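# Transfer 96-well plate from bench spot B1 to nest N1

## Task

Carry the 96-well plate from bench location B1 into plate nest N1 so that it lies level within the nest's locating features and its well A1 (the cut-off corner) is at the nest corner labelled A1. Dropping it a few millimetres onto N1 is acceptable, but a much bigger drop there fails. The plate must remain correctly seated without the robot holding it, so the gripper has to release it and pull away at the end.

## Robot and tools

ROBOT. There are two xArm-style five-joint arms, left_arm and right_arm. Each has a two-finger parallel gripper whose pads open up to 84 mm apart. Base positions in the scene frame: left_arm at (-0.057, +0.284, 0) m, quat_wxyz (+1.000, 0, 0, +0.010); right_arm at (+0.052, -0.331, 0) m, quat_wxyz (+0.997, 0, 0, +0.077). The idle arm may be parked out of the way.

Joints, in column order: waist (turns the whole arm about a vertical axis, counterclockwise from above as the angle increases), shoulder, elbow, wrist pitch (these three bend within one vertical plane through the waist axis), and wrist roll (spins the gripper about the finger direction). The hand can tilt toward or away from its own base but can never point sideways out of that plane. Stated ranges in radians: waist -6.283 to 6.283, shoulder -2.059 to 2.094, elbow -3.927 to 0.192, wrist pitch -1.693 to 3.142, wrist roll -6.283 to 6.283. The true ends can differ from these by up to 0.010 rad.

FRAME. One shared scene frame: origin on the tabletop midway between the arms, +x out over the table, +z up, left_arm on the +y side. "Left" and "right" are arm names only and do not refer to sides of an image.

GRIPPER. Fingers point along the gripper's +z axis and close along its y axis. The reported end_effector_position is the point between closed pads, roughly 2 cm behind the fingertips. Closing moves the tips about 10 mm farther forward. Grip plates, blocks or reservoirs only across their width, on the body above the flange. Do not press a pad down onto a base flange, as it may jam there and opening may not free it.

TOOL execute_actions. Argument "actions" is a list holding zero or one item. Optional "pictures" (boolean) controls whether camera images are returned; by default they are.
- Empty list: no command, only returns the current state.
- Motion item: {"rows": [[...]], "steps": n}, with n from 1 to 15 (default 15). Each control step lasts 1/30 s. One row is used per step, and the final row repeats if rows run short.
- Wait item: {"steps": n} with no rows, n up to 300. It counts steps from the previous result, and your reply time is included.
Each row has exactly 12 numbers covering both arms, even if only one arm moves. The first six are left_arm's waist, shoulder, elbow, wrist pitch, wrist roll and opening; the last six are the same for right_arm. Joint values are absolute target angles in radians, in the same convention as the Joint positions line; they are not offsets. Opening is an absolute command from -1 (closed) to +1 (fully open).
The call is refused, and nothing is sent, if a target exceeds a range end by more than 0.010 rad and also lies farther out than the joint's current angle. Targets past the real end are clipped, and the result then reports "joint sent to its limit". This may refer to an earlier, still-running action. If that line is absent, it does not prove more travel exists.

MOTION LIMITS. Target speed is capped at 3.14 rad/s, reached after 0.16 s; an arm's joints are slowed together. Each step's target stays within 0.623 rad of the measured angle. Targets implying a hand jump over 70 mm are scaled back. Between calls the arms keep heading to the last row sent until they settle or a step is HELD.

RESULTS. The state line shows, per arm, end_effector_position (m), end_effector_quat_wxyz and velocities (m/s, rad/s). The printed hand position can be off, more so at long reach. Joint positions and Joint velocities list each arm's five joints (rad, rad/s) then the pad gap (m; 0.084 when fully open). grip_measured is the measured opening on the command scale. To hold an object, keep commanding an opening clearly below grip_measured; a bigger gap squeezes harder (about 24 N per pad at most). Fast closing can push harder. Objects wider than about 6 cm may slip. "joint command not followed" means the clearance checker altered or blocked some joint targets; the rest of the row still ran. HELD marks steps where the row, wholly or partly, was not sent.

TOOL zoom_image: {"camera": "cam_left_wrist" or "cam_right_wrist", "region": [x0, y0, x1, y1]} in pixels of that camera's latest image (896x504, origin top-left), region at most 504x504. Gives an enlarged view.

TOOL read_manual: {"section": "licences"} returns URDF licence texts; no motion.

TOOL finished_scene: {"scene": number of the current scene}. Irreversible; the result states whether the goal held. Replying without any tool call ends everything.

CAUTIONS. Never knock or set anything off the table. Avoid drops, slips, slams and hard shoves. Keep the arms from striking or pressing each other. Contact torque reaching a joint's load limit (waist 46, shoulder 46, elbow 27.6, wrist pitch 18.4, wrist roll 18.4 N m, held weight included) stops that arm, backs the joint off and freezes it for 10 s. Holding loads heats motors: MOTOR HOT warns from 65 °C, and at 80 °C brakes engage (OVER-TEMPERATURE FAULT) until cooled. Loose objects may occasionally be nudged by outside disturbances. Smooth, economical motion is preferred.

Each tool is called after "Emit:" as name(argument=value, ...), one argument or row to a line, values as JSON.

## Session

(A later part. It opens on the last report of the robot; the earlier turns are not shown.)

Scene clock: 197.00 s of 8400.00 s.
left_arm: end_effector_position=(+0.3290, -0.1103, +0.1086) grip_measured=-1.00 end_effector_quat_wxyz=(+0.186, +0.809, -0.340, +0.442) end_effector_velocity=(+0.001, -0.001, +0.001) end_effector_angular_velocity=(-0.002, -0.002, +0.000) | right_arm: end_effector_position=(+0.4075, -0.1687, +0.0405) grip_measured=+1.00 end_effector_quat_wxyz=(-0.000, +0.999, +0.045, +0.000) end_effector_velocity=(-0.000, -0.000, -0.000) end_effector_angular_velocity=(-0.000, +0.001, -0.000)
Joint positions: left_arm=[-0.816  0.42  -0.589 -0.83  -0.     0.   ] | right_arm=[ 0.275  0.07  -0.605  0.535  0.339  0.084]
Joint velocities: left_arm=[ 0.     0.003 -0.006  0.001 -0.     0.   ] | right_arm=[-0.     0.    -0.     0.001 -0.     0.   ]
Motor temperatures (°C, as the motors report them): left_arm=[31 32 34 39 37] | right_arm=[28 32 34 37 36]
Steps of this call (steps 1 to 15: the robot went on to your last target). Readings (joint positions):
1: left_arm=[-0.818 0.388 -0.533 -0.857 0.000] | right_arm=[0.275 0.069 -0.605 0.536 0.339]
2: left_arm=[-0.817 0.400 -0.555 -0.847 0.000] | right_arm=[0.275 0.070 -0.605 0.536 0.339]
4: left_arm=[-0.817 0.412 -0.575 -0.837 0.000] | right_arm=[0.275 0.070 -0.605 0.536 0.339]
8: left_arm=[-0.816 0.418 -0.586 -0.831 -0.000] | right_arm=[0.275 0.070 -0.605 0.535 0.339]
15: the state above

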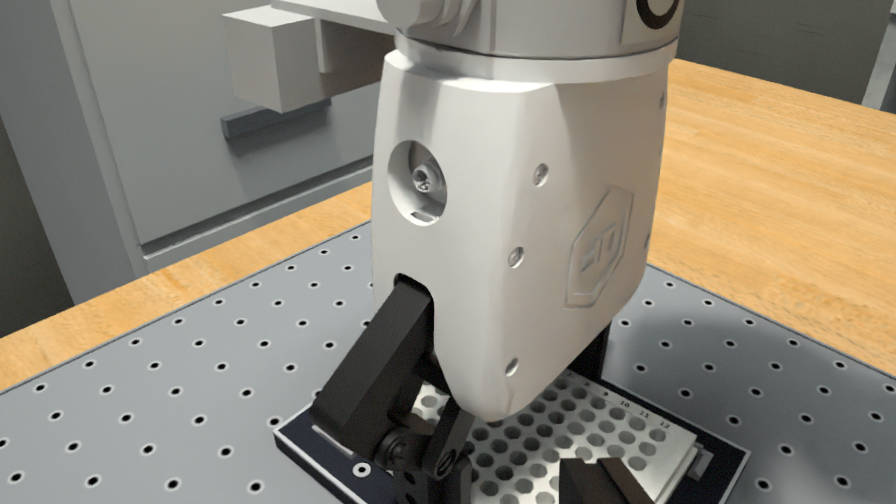

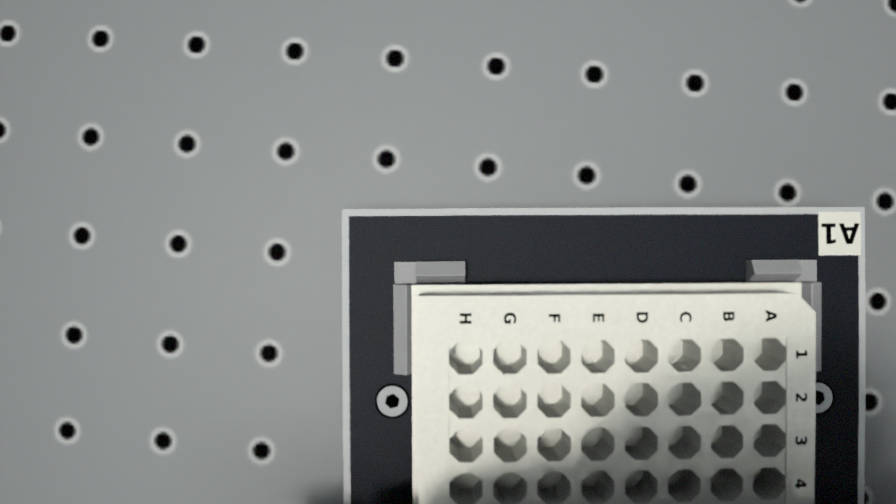

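Emit:
execute_actions(
  actions=[
    {"rows":[[-0.8247,0.48,-0.608,-0.872,0,-1,0.2749,0.0701,-0.6054,0.5353,0.3389,1],[-0.8247,0.48,-0.608,-0.872,0,-1,0.2749,0.0701,-0.6054,0.5353,0.3389,1],[-0.8247,0.48,-0.608,-0.872,0,-1,0.2749,0.0701,-0.6054,0.5353,0.3389,1],[-0.8247,0.5317,-0.6241,-0.9076,0,-1,0.2749,0.0701,-0.6054,0.5353,0.3389,1]],"steps":15},
  ],
  pictures=false,
)

Emit:
execute_actions(
  actions=[
    {"rows":[[-0.8247,0.552,-0.667,-0.885,0,-1,0.2749,0.0701,-0.6054,0.5353,0.3389,1],[-0.8247,0.552,-0.667,-0.885,0,-1,0.2749,0.0701,-0.6054,0.5353,0.3389,1],[-0.8247,0.552,-0.667,-0.885,0,-1,0.2749,0.0701,-0.6054,0.5353,0.3389,1],[-0.8247,0.572,-0.71,-0.862,0,-1,0.2749,0.0701,-0.6054,0.5353,0.3389,1],[-0.8247,0.572,-0.71,-0.862,0,-1,0.2749,0.0701,-0.6054,0.5353,0.3389,1],[-0.8247,0.572,-0.71,-0.862,0,-1,0.2749,0.0701,-0.6054,0.5353,0.3389,1],[-0.8247,0.593,-0.753,-0.84,0,-1,0.2749,0.0701,-0.6054,0.5353,0.3389,1],[-0.8247,0.593,-0.753,-0.84,0,-1,0.2749,0.0701,-0.6054,0.5353,0.3389,1],[-0.8247,0.593,-0.753,-0.84,0,-1,0.2749,0.0701,-0.6054,0.5353,0.3389,1],[-0.8247,0.6133,-0.7966,-0.8167,0,-1,0.2749,0.0701,-0.6054,0.5353,0.3389,1]],"steps":15},
  ],
  pictures=false,
)

Emit:
execute_actions(
  actions=[
    {"steps":10},
  ],
)

Scene clock: 207.07 s of 8400.00 s.
left_arm: end_effector_position=(+0.3258, -0.1138, +0.0799) grip_measured=-1.00 end_effector_quat_wxyz=(+0.188, +0.807, -0.344, +0.441) end_effector_velocity=(+0.001, -0.000, -0.001) end_effector_angular_velocity=(-0.003, -0.003, +0.000) | right_arm: end_effector_position=(+0.4075, -0.1687, +0.0405) grip_measured=+1.00 end_effector_quat_wxyz=(+0.000, +0.999, +0.045, +0.000) end_effector_velocity=(+0.000, +0.000, +0.000) end_effector_angular_velocity=(+0.000, -0.000, -0.000)
Joint positions: left_arm=[-0.825  0.53  -0.624 -0.907  0.     0.   ] | right_arm=[ 0.275  0.07  -0.605  0.535  0.339  0.084]
Joint velocities: left_arm=[ 0.     0.008 -0.004 -0.007 -0.     0.   ] | right_arm=[ 0.    -0.001 -0.     0.001  0.     0.   ]
Motor temperatures (°C, as the motors report them): left_arm=[31 32 35 39 37] | right_arm=[28 32 34 37 36]
Steps of this call (steps 1 to 15: the robot went on to your last target; steps 16 to 90: nothing new was sent; then 6.57 s passed at rest; steps 91 to 105: all 15 steps of this action). Readings (joint positions):
91: left_arm=[-0.816 0.420 -0.590 -0.831 -0.000] | right_arm=[0.275 0.070 -0.605 0.535 0.339]
92: left_arm=[-0.817 0.426 -0.593 -0.836 -0.000] | right_arm=[0.275 0.070 -0.605 0.535 0.339]
94: left_arm=[-0.821 0.453 -0.601 -0.855 0.000] | right_arm=[0.275 0.070 -0.605 0.535 0.339]
98: left_arm=[-0.824 0.516 -0.617 -0.894 -0.000] | right_arm=[0.275 0.070 -0.605 0.535 0.339]
105: the state above

Scene clock: 207.57 s of 8400.00 s.
left_arm: end_effector_position=(+0.3567, -0.1460, +0.0748) grip_measured=-1.00 end_effector_quat_wxyz=(+0.188, +0.807, -0.344, +0.441) end_effector_velocity=(+0.022, -0.023, -0.004) end_effector_angular_velocity=(+0.003, +0.003, +0.000) | right_arm: end_effector_position=(+0.4075, -0.1687, +0.0405) grip_measured=+1.00 end_effector_quat_wxyz=(+0.000, +0.999, +0.045, +0.000) end_effector_velocity=(+0.000, +0.000, +0.000) end_effector_angular_velocity=(+0.001, -0.002, -0.000)
Joint positions: left_arm=[-0.825  0.609 -0.788 -0.822  0.     0.   ] | right_arm=[ 0.275  0.07  -0.605  0.535  0.339  0.084]
Joint velocities: left_arm=[ 0.     0.059 -0.122  0.067 -0.     0.   ] | right_arm=[-0.    -0.001 -0.    -0.001 -0.     0.   ]
Motor temperatures (°C, as the motors report them): left_arm=[31 32 35 39 37] | right_arm=[28 32 34 37 36]
Steps of this call (steps 1 to 15: all 15 steps of this action). Readings (joint positions):
1: left_arm=[-0.825 0.531 -0.625 -0.907 0.000] | right_arm=[0.275 0.070 -0.605 0.535 0.339]
2: left_arm=[-0.825 0.534 -0.630 -0.904 -0.000] | right_arm=[0.275 0.070 -0.605 0.535 0.339]
4: left_arm=[-0.825 0.544 -0.650 -0.893 -0.000] | right_arm=[0.275 0.070 -0.605 0.535 0.339]
8: left_arm=[-0.825 0.569 -0.703 -0.866 0.000] | right_arm=[0.275 0.070 -0.605 0.535 0.339]
15: the state above

Scene clock: 207.90 s of 8400.00 s.
left_arm: end_effector_position=(+0.3581, -0.1475, +0.0743) grip_measured=-1.00 end_effector_quat_wxyz=(+0.188, +0.808, -0.344, +0.441) end_effector_velocity=(+0.001, -0.001, +0.000) end_effector_angular_velocity=(-0.001, -0.001, +0.000) | right_arm: end_effector_position=(+0.4075, -0.1687, +0.0405) grip_measured=+1.00 end_effector_quat_wxyz=(+0.000, +0.999, +0.045, +0.000) end_effector_velocity=(-0.000, +0.000, -0.000) end_effector_angular_velocity=(-0.000, +0.001, +0.001)
Joint positions: left_arm=[-0.825  0.613 -0.796 -0.817 -0.     0.   ] | right_arm=[ 0.275  0.07  -0.605  0.535  0.339  0.084]
Joint velocities: left_arm=[ 0.     0.001 -0.003  0.     0.     0.   ] | right_arm=[ 0.001 -0.     0.001  0.     0.     0.   ]
Motor temperatures (°C, as the motors report them): left_arm=[31 32 35 39 37] | right_arm=[28 32 34 37 36]
Steps of this call (steps 1 to 10: the robot went on to your last target). Readings (joint positions):
1: left_arm=[-0.825 0.610 -0.791 -0.820 0.000] | right_arm=[0.275 0.070 -0.605 0.535 0.339]
2: left_arm=[-0.825 0.611 -0.793 -0.819 0.000] | right_arm=[0.275 0.070 -0.605 0.535 0.339]
4: left_arm=[-0.825 0.612 -0.795 -0.818 -0.000] | right_arm=[0.275 0.070 -0.605 0.535 0.339]
8: left_arm=[-0.825 0.613 -0.796 -0.817 -0.000] | right_arm=[0.275 0.070 -0.605 0.535 0.339]
10: the state above

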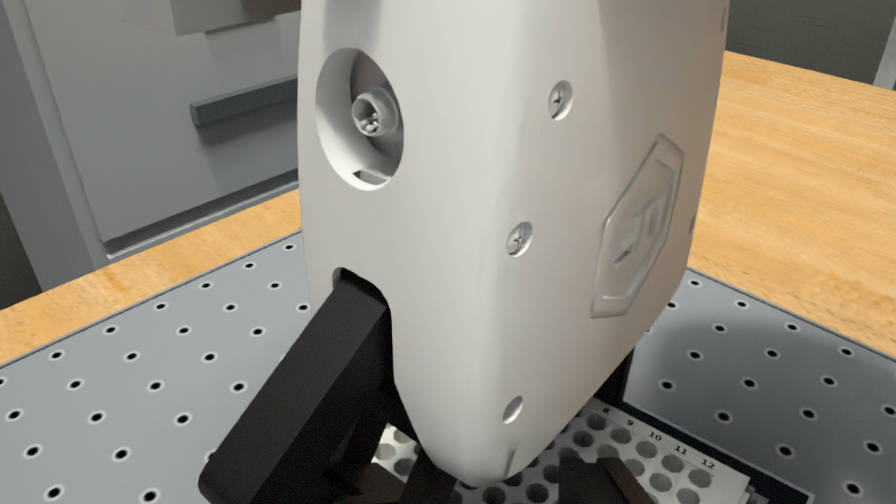

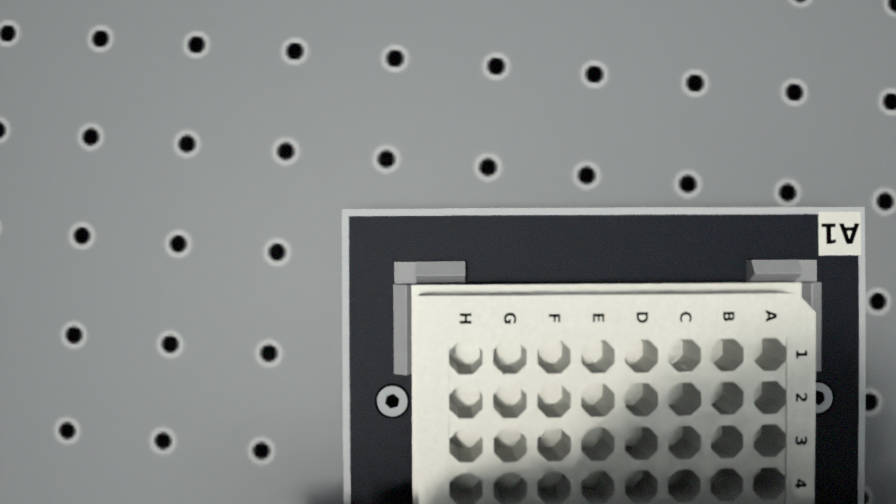

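Emit:
execute_actions(
  actions=[
    {"rows":[[-0.8247,0.6235,-0.8004,-0.8231,0,-1,0.2749,0.0701,-0.6054,0.5353,0.3389,1],[-0.8247,0.6235,-0.8004,-0.8231,0,-1,0.2749,0.0701,-0.6054,0.5353,0.3389,1],[-0.8247,0.6337,-0.8042,-0.8295,0,-1,0.2749,0.0701,-0.6054,0.5353,0.3389,1],[-0.8247,0.6337,-0.8042,-0.8295,0,-1,0.2749,0.0701,-0.6054,0.5353,0.3389,1],[-0.8247,0.6405,-0.8068,-0.8337,0,-1,0.2749,0.0701,-0.6054,0.5353,0.3389,1],[-0.8247,0.6405,-0.8068,-0.8337,0,-1,0.2749,0.0701,-0.6054,0.5353,0.3389,1],[-0.8247,0.6473,-0.8093,-0.838,0,-1,0.2749,0.0701,-0.6054,0.5353,0.3389,1]],"steps":15},
  ],
  pictures=false,
)

Emit:
execute_actions(
  actions=[
    {"rows":[[-0.8247,0.6507,-0.8106,-0.8401,0,-1,0.2749,0.0701,-0.6054,0.5353,0.3389,1],[-0.8247,0.6507,-0.8106,-0.8401,0,-1,0.2749,0.0701,-0.6054,0.5353,0.3389,1],[-0.8247,0.6507,-0.8106,-0.8401,0,-1,0.2749,0.0701,-0.6054,0.5353,0.3389,1],[-0.8247,0.6541,-0.8119,-0.8422,0,-1,0.2749,0.0701,-0.6054,0.5353,0.3389,1]],"steps":15},
  ],
  pictures=false,
)

Scene clock: 213.67 s of 8400.00 s.
left_arm: end_effector_position=(+0.3583, -0.1477, +0.0649) grip_measured=-1.00 end_effector_quat_wxyz=(+0.188, +0.807, -0.344, +0.442) end_effector_velocity=(-0.000, -0.001, -0.001) end_effector_angular_velocity=(-0.002, -0.002, -0.001) | right_arm: end_effector_position=(+0.4075, -0.1688, +0.0405) grip_measured=+1.00 end_effector_quat_wxyz=(+0.000, +0.999, +0.045, -0.000) end_effector_velocity=(-0.000, -0.000, -0.001) end_effector_angular_velocity=(-0.001, +0.001, +0.000)
Joint positions: left_arm=[-0.825  0.646 -0.809 -0.838  0.     0.   ] | right_arm=[ 0.275  0.07  -0.605  0.535  0.339  0.084]
Joint velocities: left_arm=[-0.001  0.005 -0.003 -0.004  0.     0.   ] | right_arm=[ 0.     0.001 -0.     0.    -0.     0.   ]
Motor temperatures (°C, as the motors report them): left_arm=[31 32 35 39 37] | right_arm=[28 32 34 37 36]
Steps of this call (steps 1 to 15: the robot went on to your last target; steps 16 to 90: nothing new was sent; then 2.27 s passed at rest; steps 91 to 105: all 15 steps of this action). Readings (joint positions):
91: left_arm=[-0.825 0.614 -0.797 -0.817 0.000] | right_arm=[0.275 0.070 -0.605 0.535 0.339]
92: left_arm=[-0.825 0.615 -0.798 -0.818 0.000] | right_arm=[0.275 0.070 -0.605 0.535 0.339]
94: left_arm=[-0.825 0.622 -0.800 -0.822 0.000] | right_arm=[0.275 0.070 -0.605 0.535 0.339]
98: left_arm=[-0.825 0.638 -0.805 -0.832 -0.000] | right_arm=[0.275 0.070 -0.605 0.535 0.339]
105: the state above

Scene clock: 214.17 s of 8400.00 s.
left_arm: end_effector_position=(+0.3584, -0.1478, +0.0631) grip_measured=-1.00 end_effector_quat_wxyz=(+0.188, +0.807, -0.343, +0.442) end_effector_velocity=(-0.000, +0.000, -0.001) end_effector_angular_velocity=(+0.002, +0.002, +0.000) | right_arm: end_effector_position=(+0.4074, -0.1689, +0.0405) grip_measured=+1.00 end_effector_quat_wxyz=(+0.000, +0.999, +0.045, -0.000) end_effector_velocity=(+0.000, +0.000, -0.000) end_effector_angular_velocity=(-0.000, +0.000, +0.000)
Joint positions: left_arm=[-0.825  0.653 -0.812 -0.843 -0.     0.   ] | right_arm=[ 0.274  0.07  -0.605  0.535  0.339  0.084]
Joint velocities: left_arm=[ 0.     0.001  0.001  0.001 -0.     0.   ] | right_arm=[ 0.     0.001 -0.001  0.     0.     0.   ]
Motor temperatures (°C, as the motors report them): left_arm=[31 32 35 39 37] | right_arm=[28 32 34 37 36]
Steps of this call (steps 1 to 15: all 15 steps of this action). Readings (joint positions):
1: left_arm=[-0.825 0.647 -0.810 -0.838 0.000] | right_arm=[0.275 0.070 -0.605 0.535 0.339]
2: left_arm=[-0.825 0.647 -0.810 -0.839 0.000] | right_arm=[0.275 0.070 -0.605 0.535 0.339]
4: left_arm=[-0.825 0.649 -0.811 -0.840 0.000] | right_arm=[0.275 0.070 -0.605 0.535 0.339]
8: left_arm=[-0.825 0.653 -0.812 -0.842 -0.000] | right_arm=[0.274 0.070 -0.605 0.536 0.339]
15: the state above

Emit:
execute_actions(
  actions=[
    {"rows":[[-0.8247,0.6541,-0.8119,-0.8422,0,-1,0.2749,0.0677,-0.6057,0.538,0.3389,1],[-0.8247,0.6541,-0.8119,-0.8422,0,-1,0.2749,0.0677,-0.6057,0.538,0.3389,1],[-0.8247,0.6541,-0.8119,-0.8422,0,-1,0.2749,0.0645,-0.6061,0.5416,0.3389,1],[-0.8247,0.6541,-0.8119,-0.8422,0,-1,0.2749,0.0645,-0.6061,0.5416,0.3389,1],[-0.8247,0.6541,-0.8119,-0.8422,0,-1,0.2749,0.0616,-0.6065,0.5449,0.3389,1],[-0.8247,0.6541,-0.8119,-0.8422,0,-1,0.2749,0.0616,-0.6065,0.5449,0.3389,1],[-0.8247,0.6541,-0.8119,-0.8422,0,-1,0.2749,0.0587,-0.6069,0.5482,0.3389,1]],"steps":15},
  ],
)

Scene clock: 217.60 s of 8400.00 s.
left_arm: end_effector_position=(+0.3582, -0.1474, +0.0624) grip_measured=-1.00 end_effector_quat_wxyz=(+0.188, +0.807, -0.344, +0.441) end_effector_velocity=(-0.000, -0.001, -0.000) end_effector_angular_velocity=(+0.000, +0.000, -0.001) | right_arm: end_effector_position=(+0.4071, -0.1686, +0.0441) grip_measured=+1.00 end_effector_quat_wxyz=(+0.000, +0.999, +0.045, -0.000) end_effector_velocity=(-0.001, -0.001, -0.000) end_effector_angular_velocity=(-0.001, +0.003, -0.001)
Joint positions: left_arm=[-0.825  0.654 -0.812 -0.842  0.     0.   ] | right_arm=[ 0.276  0.059 -0.606  0.548  0.339  0.084]
Joint velocities: left_arm=[-0.001  0.001 -0.002  0.001  0.     0.   ] | right_arm=[-0.001 -0.001  0.001  0.003 -0.     0.   ]
Motor temperatures (°C, as the motors report them): left_arm=[31 32 35 39 37] | right_arm=[28 32 34 37 36]
Steps of this call (steps 1 to 15: the robot went on to your last target; steps 16 to 88: nothing new was sent; steps 89 to 103: all 15 steps of this action). Readings (joint positions):
89: left_arm=[-0.825 0.654 -0.812 -0.842 0.000] | right_arm=[0.275 0.070 -0.605 0.535 0.339]
90: left_arm=[-0.825 0.654 -0.812 -0.842 0.000] | right_arm=[0.275 0.070 -0.605 0.536 0.339]
92: left_arm=[-0.825 0.654 -0.812 -0.842 0.000] | right_arm=[0.275 0.068 -0.606 0.538 0.339]
96: left_arm=[-0.824 0.654 -0.811 -0.843 0.000] | right_arm=[0.275 0.063 -0.606 0.543 0.339]
103: the state above

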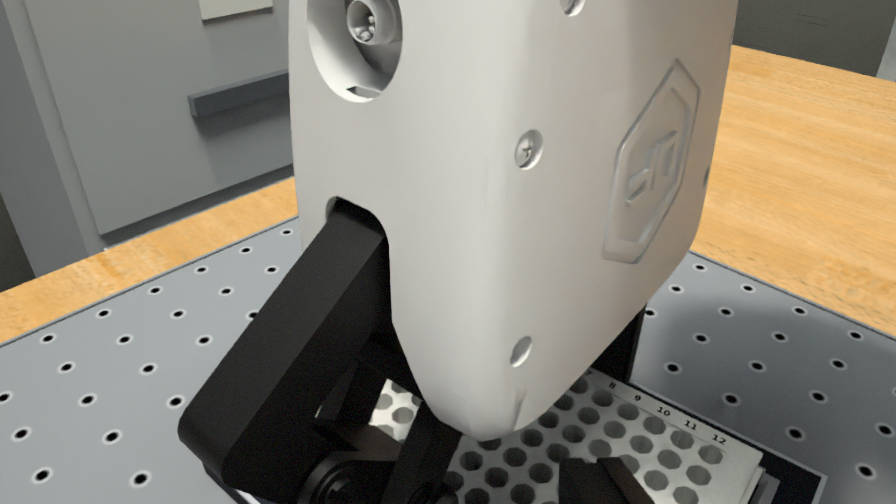

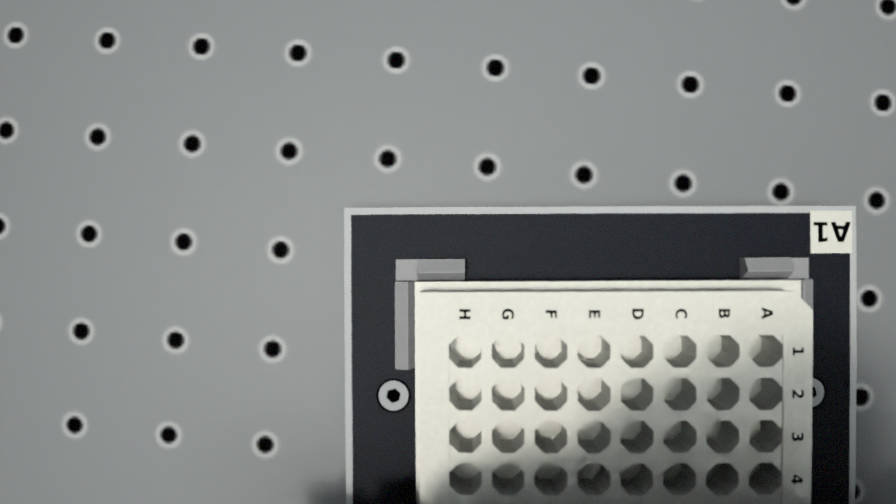

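Emit:
execute_actions(
  actions=[
    {"rows":[[-0.8247,0.6541,-0.8119,-0.8422,0,-1,0.2735,0.0565,-0.6064,0.5499,0.3375,1],[-0.8247,0.6541,-0.8119,-0.8422,0,-1,0.2735,0.0565,-0.6064,0.5499,0.3375,1],[-0.8247,0.6541,-0.8119,-0.8422,0,-1,0.2735,0.0565,-0.6064,0.5499,0.3375,1],[-0.8247,0.6541,-0.8119,-0.8422,0,-1,0.2725,0.0535,-0.606,0.5525,0.3365,1],[-0.8247,0.6541,-0.8119,-0.8422,0,-1,0.2725,0.0535,-0.606,0.5525,0.3365,1],[-0.8247,0.6541,-0.8119,-0.8422,0,-1,0.2725,0.0535,-0.606,0.5525,0.3365,1],[-0.8247,0.6541,-0.8119,-0.8422,0,-1,0.2725,0.0445,-0.6073,0.5628,0.3365,1]],"steps":15},
  ],
)

Scene clock: 221.37 s of 8400.00 s.
left_arm: end_effector_position=(+0.3581, -0.1475, +0.0622) grip_measured=-1.00 end_effector_quat_wxyz=(+0.188, +0.808, -0.344, +0.441) end_effector_velocity=(-0.001, +0.000, -0.001) end_effector_angular_velocity=(+0.001, +0.001, -0.000) | right_arm: end_effector_position=(+0.4081, -0.1693, +0.0493) grip_measured=+1.00 end_effector_quat_wxyz=(-0.000, +0.999, +0.045, +0.001) end_effector_velocity=(-0.006, -0.003, -0.003) end_effector_angular_velocity=(-0.008, +0.017, -0.002)
Joint positions: left_arm=[-0.825  0.654 -0.812 -0.842 -0.     0.   ] | right_arm=[ 0.273  0.044 -0.608  0.562  0.336  0.084]
Joint velocities: left_arm=[-0.    -0.     0.002 -0.     0.     0.   ] | right_arm=[-0.002 -0.     0.008  0.01   0.    -0.   ]
Motor temperatures (°C, as the motors report them): left_arm=[31 32 35 39 37] | right_arm=[28 32 34 37 36]
Steps of this call (steps 1 to 15: the robot went on to your last target; steps 16 to 90: nothing new was sent; then 0.27 s passed at rest; steps 91 to 105: all 15 steps of this action). Readings (joint positions):
91: left_arm=[-0.825 0.654 -0.812 -0.842 -0.000] | right_arm=[0.275 0.059 -0.607 0.548 0.339]
92: left_arm=[-0.825 0.654 -0.812 -0.842 -0.000] | right_arm=[0.275 0.058 -0.607 0.548 0.339]
94: left_arm=[-0.825 0.654 -0.812 -0.842 -0.000] | right_arm=[0.274 0.057 -0.607 0.549 0.338]
98: left_arm=[-0.825 0.654 -0.812 -0.842 -0.000] | right_arm=[0.273 0.052 -0.608 0.553 0.337]
105: the state above

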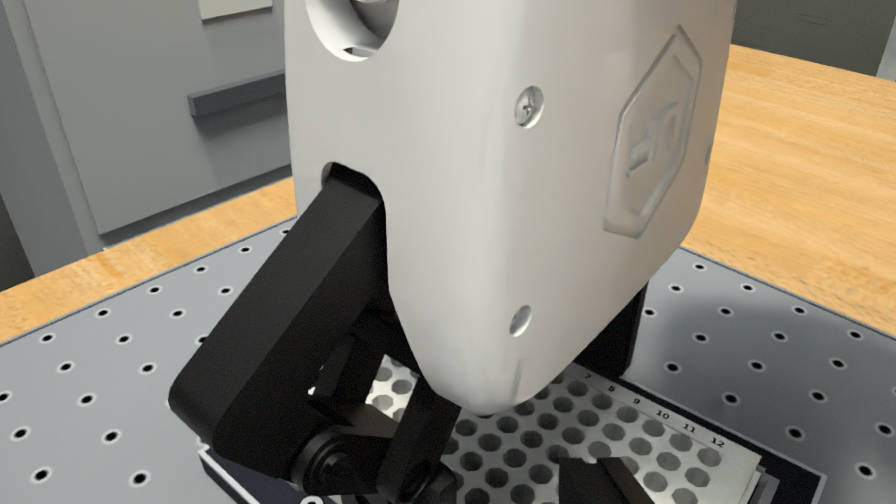

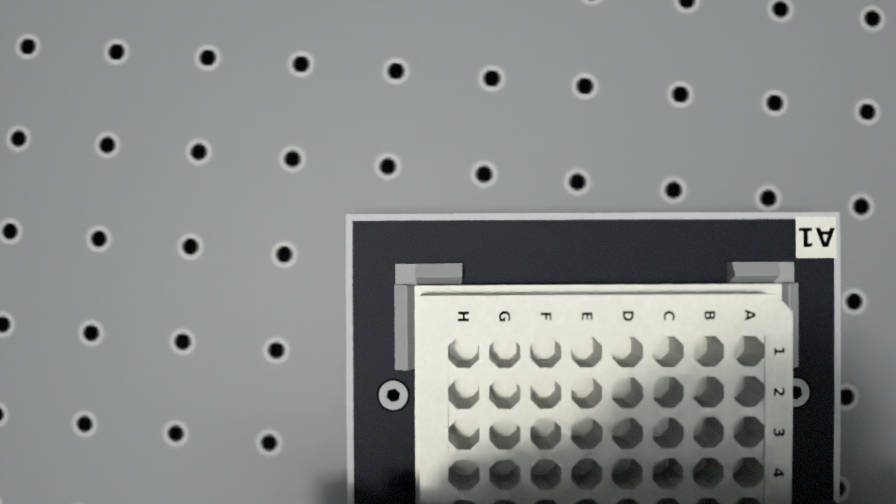

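Freed. Raise the right arm, then withdraw the left.

Emit:
execute_actions(
  actions=[
    {"rows":[[-0.8247,0.6541,-0.8119,-0.8422,0,-1,0.2725,0.02,-0.611,0.591,0.3365,1],[-0.8247,0.6541,-0.8119,-0.8422,0,-1,0.2725,0.02,-0.611,0.591,0.3365,1],[-0.8247,0.6541,-0.8119,-0.8422,0,-1,0.2725,0.02,-0.611,0.591,0.3365,1],[-0.8247,0.6337,-0.8042,-0.8295,0,-1,0.2725,-0.053,-0.628,0.681,0.3365,1],[-0.8247,0.6337,-0.8042,-0.8295,0,-1,0.2725,-0.053,-0.628,0.681,0.3365,1],[-0.8247,0.6337,-0.8042,-0.8295,0,-1,0.2725,-0.053,-0.628,0.681,0.3365,1],[-0.8247,0.6133,-0.7966,-0.8167,0,-1,0.2725,-0.3,-0.75,1.05,0.3365,1]],"steps":15},
  ],
  pictures=false,
)

Emit:
execute_actions(
  actions=[
    {"rows":[[-0.8247,0.55,-0.72,-0.83,0,-1,0.2725,-0.3,-0.75,1.05,0.3365,1],[-0.8247,0.55,-0.72,-0.83,0,-1,0.2725,-0.3,-0.75,1.05,0.3365,1],[-0.8247,0.55,-0.72,-0.83,0,-1,0.2725,-0.3,-0.75,1.05,0.3365,1],[-0.82,0.42,-0.59,-0.83,0,-1,0.2725,-0.3,-0.75,1.05,0.3365,1],[-0.82,0.42,-0.59,-0.83,0,-1,0.2725,-0.3,-0.75,1.05,0.3365,1],[-0.82,0.42,-0.59,-0.83,0,-1,0.2725,-0.3,-0.75,1.05,0.3365,1],[-0.82,0.42,-0.59,-0.83,0,-1,0.2725,-0.3,-0.75,1.05,0.3365,1],[-0.83,0.2,-0.2,-1.0,0,1,0.2725,-0.3,-0.75,1.05,0.3365,1]],"steps":15},
  ],
  pictures=false,
)

Emit:
execute_actions(
  actions=[
    {"steps":20},
  ],
)

Scene clock: 230.60 s of 8400.00 s.
left_arm: end_effector_position=(+0.3575, -0.1467, +0.0717) grip_measured=-1.00 end_effector_quat_wxyz=(+0.187, +0.809, -0.344, +0.439) end_effector_velocity=(+0.005, -0.005, +0.016) end_effector_angular_velocity=(-0.024, -0.023, -0.000) | right_arm: end_effector_position=(+0.4047, -0.1709, +0.1722) grip_measured=+1.00 end_effector_quat_wxyz=(-0.001, +0.999, +0.045, +0.002) end_effector_velocity=(-0.054, -0.024, +0.359) end_effector_angular_velocity=(+0.020, -0.043, +0.001)
Joint positions: left_arm=[-0.825  0.616 -0.795 -0.815 -0.     0.   ] | right_arm=[ 0.273 -0.238 -0.722  0.955  0.336  0.084]
Joint velocities: left_arm=[-0.    -0.021 -0.008 -0.004  0.     0.   ] | right_arm=[ 0.    -0.765 -0.363  1.08  -0.     0.   ]
Motor temperatures (°C, as the motors report them): left_arm=[31 32 34 39 37] | right_arm=[28 32 34 37 36]
Steps of this call (steps 1 to 15: the robot went on to your last target; steps 16 to 90: nothing new was sent; then 5.73 s passed at rest; steps 91 to 105: all 15 steps of this action). Readings (joint positions):
91: left_arm=[-0.825 0.654 -0.812 -0.842 -0.000] | right_arm=[0.272 0.044 -0.607 0.564 0.337]
92: left_arm=[-0.825 0.654 -0.812 -0.842 -0.000] | right_arm=[0.272 0.041 -0.607 0.569 0.337]
94: left_arm=[-0.825 0.654 -0.812 -0.842 0.000] | right_arm=[0.272 0.029 -0.609 0.581 0.336]
98: left_arm=[-0.824 0.637 -0.801 -0.826 -0.000] | right_arm=[0.272 -0.035 -0.625 0.663 0.336]
105: the state above

Scene clock: 231.10 s of 8400.00 s.
left_arm: end_effector_position=(+0.2748, -0.0626, +0.1150) grip_measured=+0.29 end_effector_quat_wxyz=(+0.188, +0.808, -0.345, +0.440) end_effector_velocity=(-0.274, +0.269, +0.053) end_effector_angular_velocity=(-0.012, -0.011, -0.026) | right_arm: end_effector_position=(+0.3968, -0.1746, +0.1994) grip_measured=+1.00 end_effector_quat_wxyz=(+0.000, +0.999, +0.045, -0.001) end_effector_velocity=(+0.001, +0.001, +0.004) end_effector_angular_velocity=(+0.004, -0.008, -0.000)
Joint positions: left_arm=[-0.827  0.282 -0.338 -0.941 -0.     0.057] | right_arm=[ 0.272 -0.299 -0.749  1.05   0.337  0.084]
Joint velocities: left_arm=[-0.026 -0.779  1.322 -0.56  -0.     0.205] | right_arm=[-0.    -0.006 -0.004  0.001 -0.     0.   ]
Motor temperatures (°C, as the motors report them): left_arm=[31 32 34 39 37] | right_arm=[28 32 34 37 36]
Steps of this call (steps 1 to 15: all 15 steps of this action). Readings (joint positions):
1: left_arm=[-0.825 0.615 -0.795 -0.816 -0.000] | right_arm=[0.273 -0.261 -0.733 0.987 0.337]
2: left_arm=[-0.825 0.610 -0.789 -0.817 -0.000] | right_arm=[0.273 -0.278 -0.741 1.009 0.336]
4: left_arm=[-0.825 0.581 -0.755 -0.823 -0.000] | right_arm=[0.273 -0.292 -0.747 1.033 0.336]
8: left_arm=[-0.822 0.470 -0.639 -0.829 -0.000] | right_arm=[0.272 -0.297 -0.747 1.047 0.337]
15: the state above

Scene clock: 231.77 s of 8400.00 s.
left_arm: end_effector_position=(+0.2459, -0.0342, +0.1208) grip_measured=+1.00 end_effector_quat_wxyz=(+0.189, +0.807, -0.346, +0.441) end_effector_velocity=(-0.001, -0.000, +0.000) end_effector_angular_velocity=(-0.001, -0.001, -0.001) | right_arm: end_effector_position=(+0.3969, -0.1745, +0.1999) grip_measured=+1.00 end_effector_quat_wxyz=(+0.000, +0.999, +0.045, -0.000) end_effector_velocity=(+0.000, +0.000, +0.000) end_effector_angular_velocity=(+0.000, -0.001, -0.000)
Joint positions: left_arm=[-0.83   0.2   -0.2   -1.     0.     0.084] | right_arm=[ 0.272 -0.3   -0.75   1.05   0.336  0.084]
Joint velocities: left_arm=[-0.001 -0.001  0.002 -0.001  0.    -0.   ] | right_arm=[ 0.    -0.    -0.001 -0.     0.    -0.   ]
Motor temperatures (°C, as the motors report them): left_arm=[31 32 34 39 37] | right_arm=[28 32 34 37 36]
Steps of this call (steps 1 to 20: the robot went on to your last target). Readings (joint positions):
1: left_arm=[-0.828 0.258 -0.297 -0.958 -0.000] | right_arm=[0.272 -0.299 -0.750 1.050 0.336]
2: left_arm=[-0.829 0.238 -0.262 -0.973 -0.000] | right_arm=[0.272 -0.299 -0.750 1.050 0.336]
4: left_arm=[-0.830 0.215 -0.223 -0.989 -0.000] | right_arm=[0.272 -0.300 -0.750 1.050 0.337]
8: left_arm=[-0.830 0.203 -0.206 -0.998 0.000] | right_arm=[0.272 -0.300 -0.750 1.050 0.337]
20: the state above

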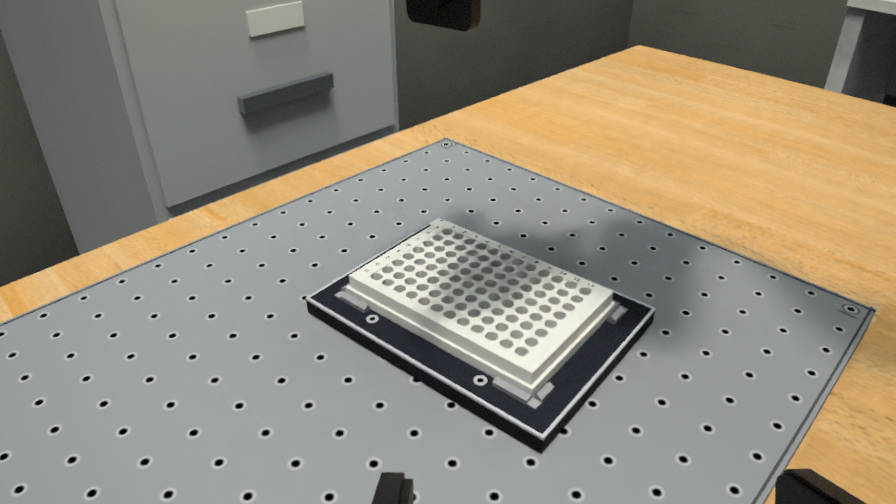

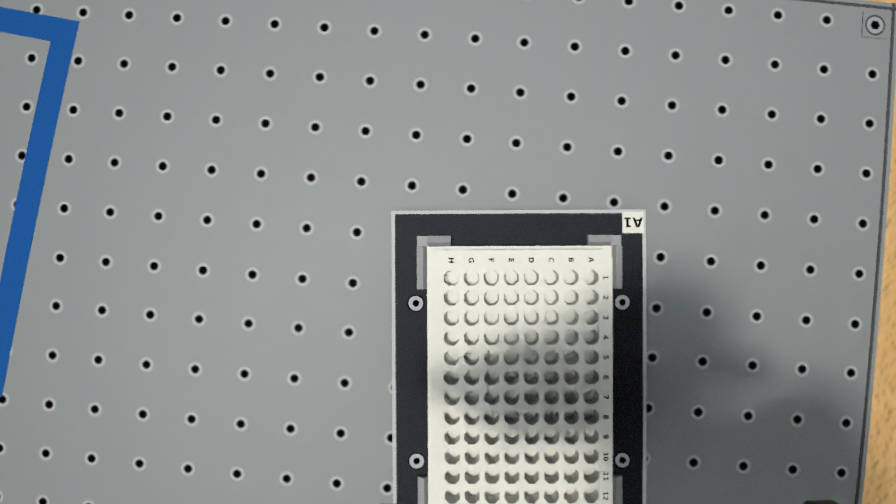

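Emit:
finished_scene(
  scene=1,
)

The scene is finished: the task was done.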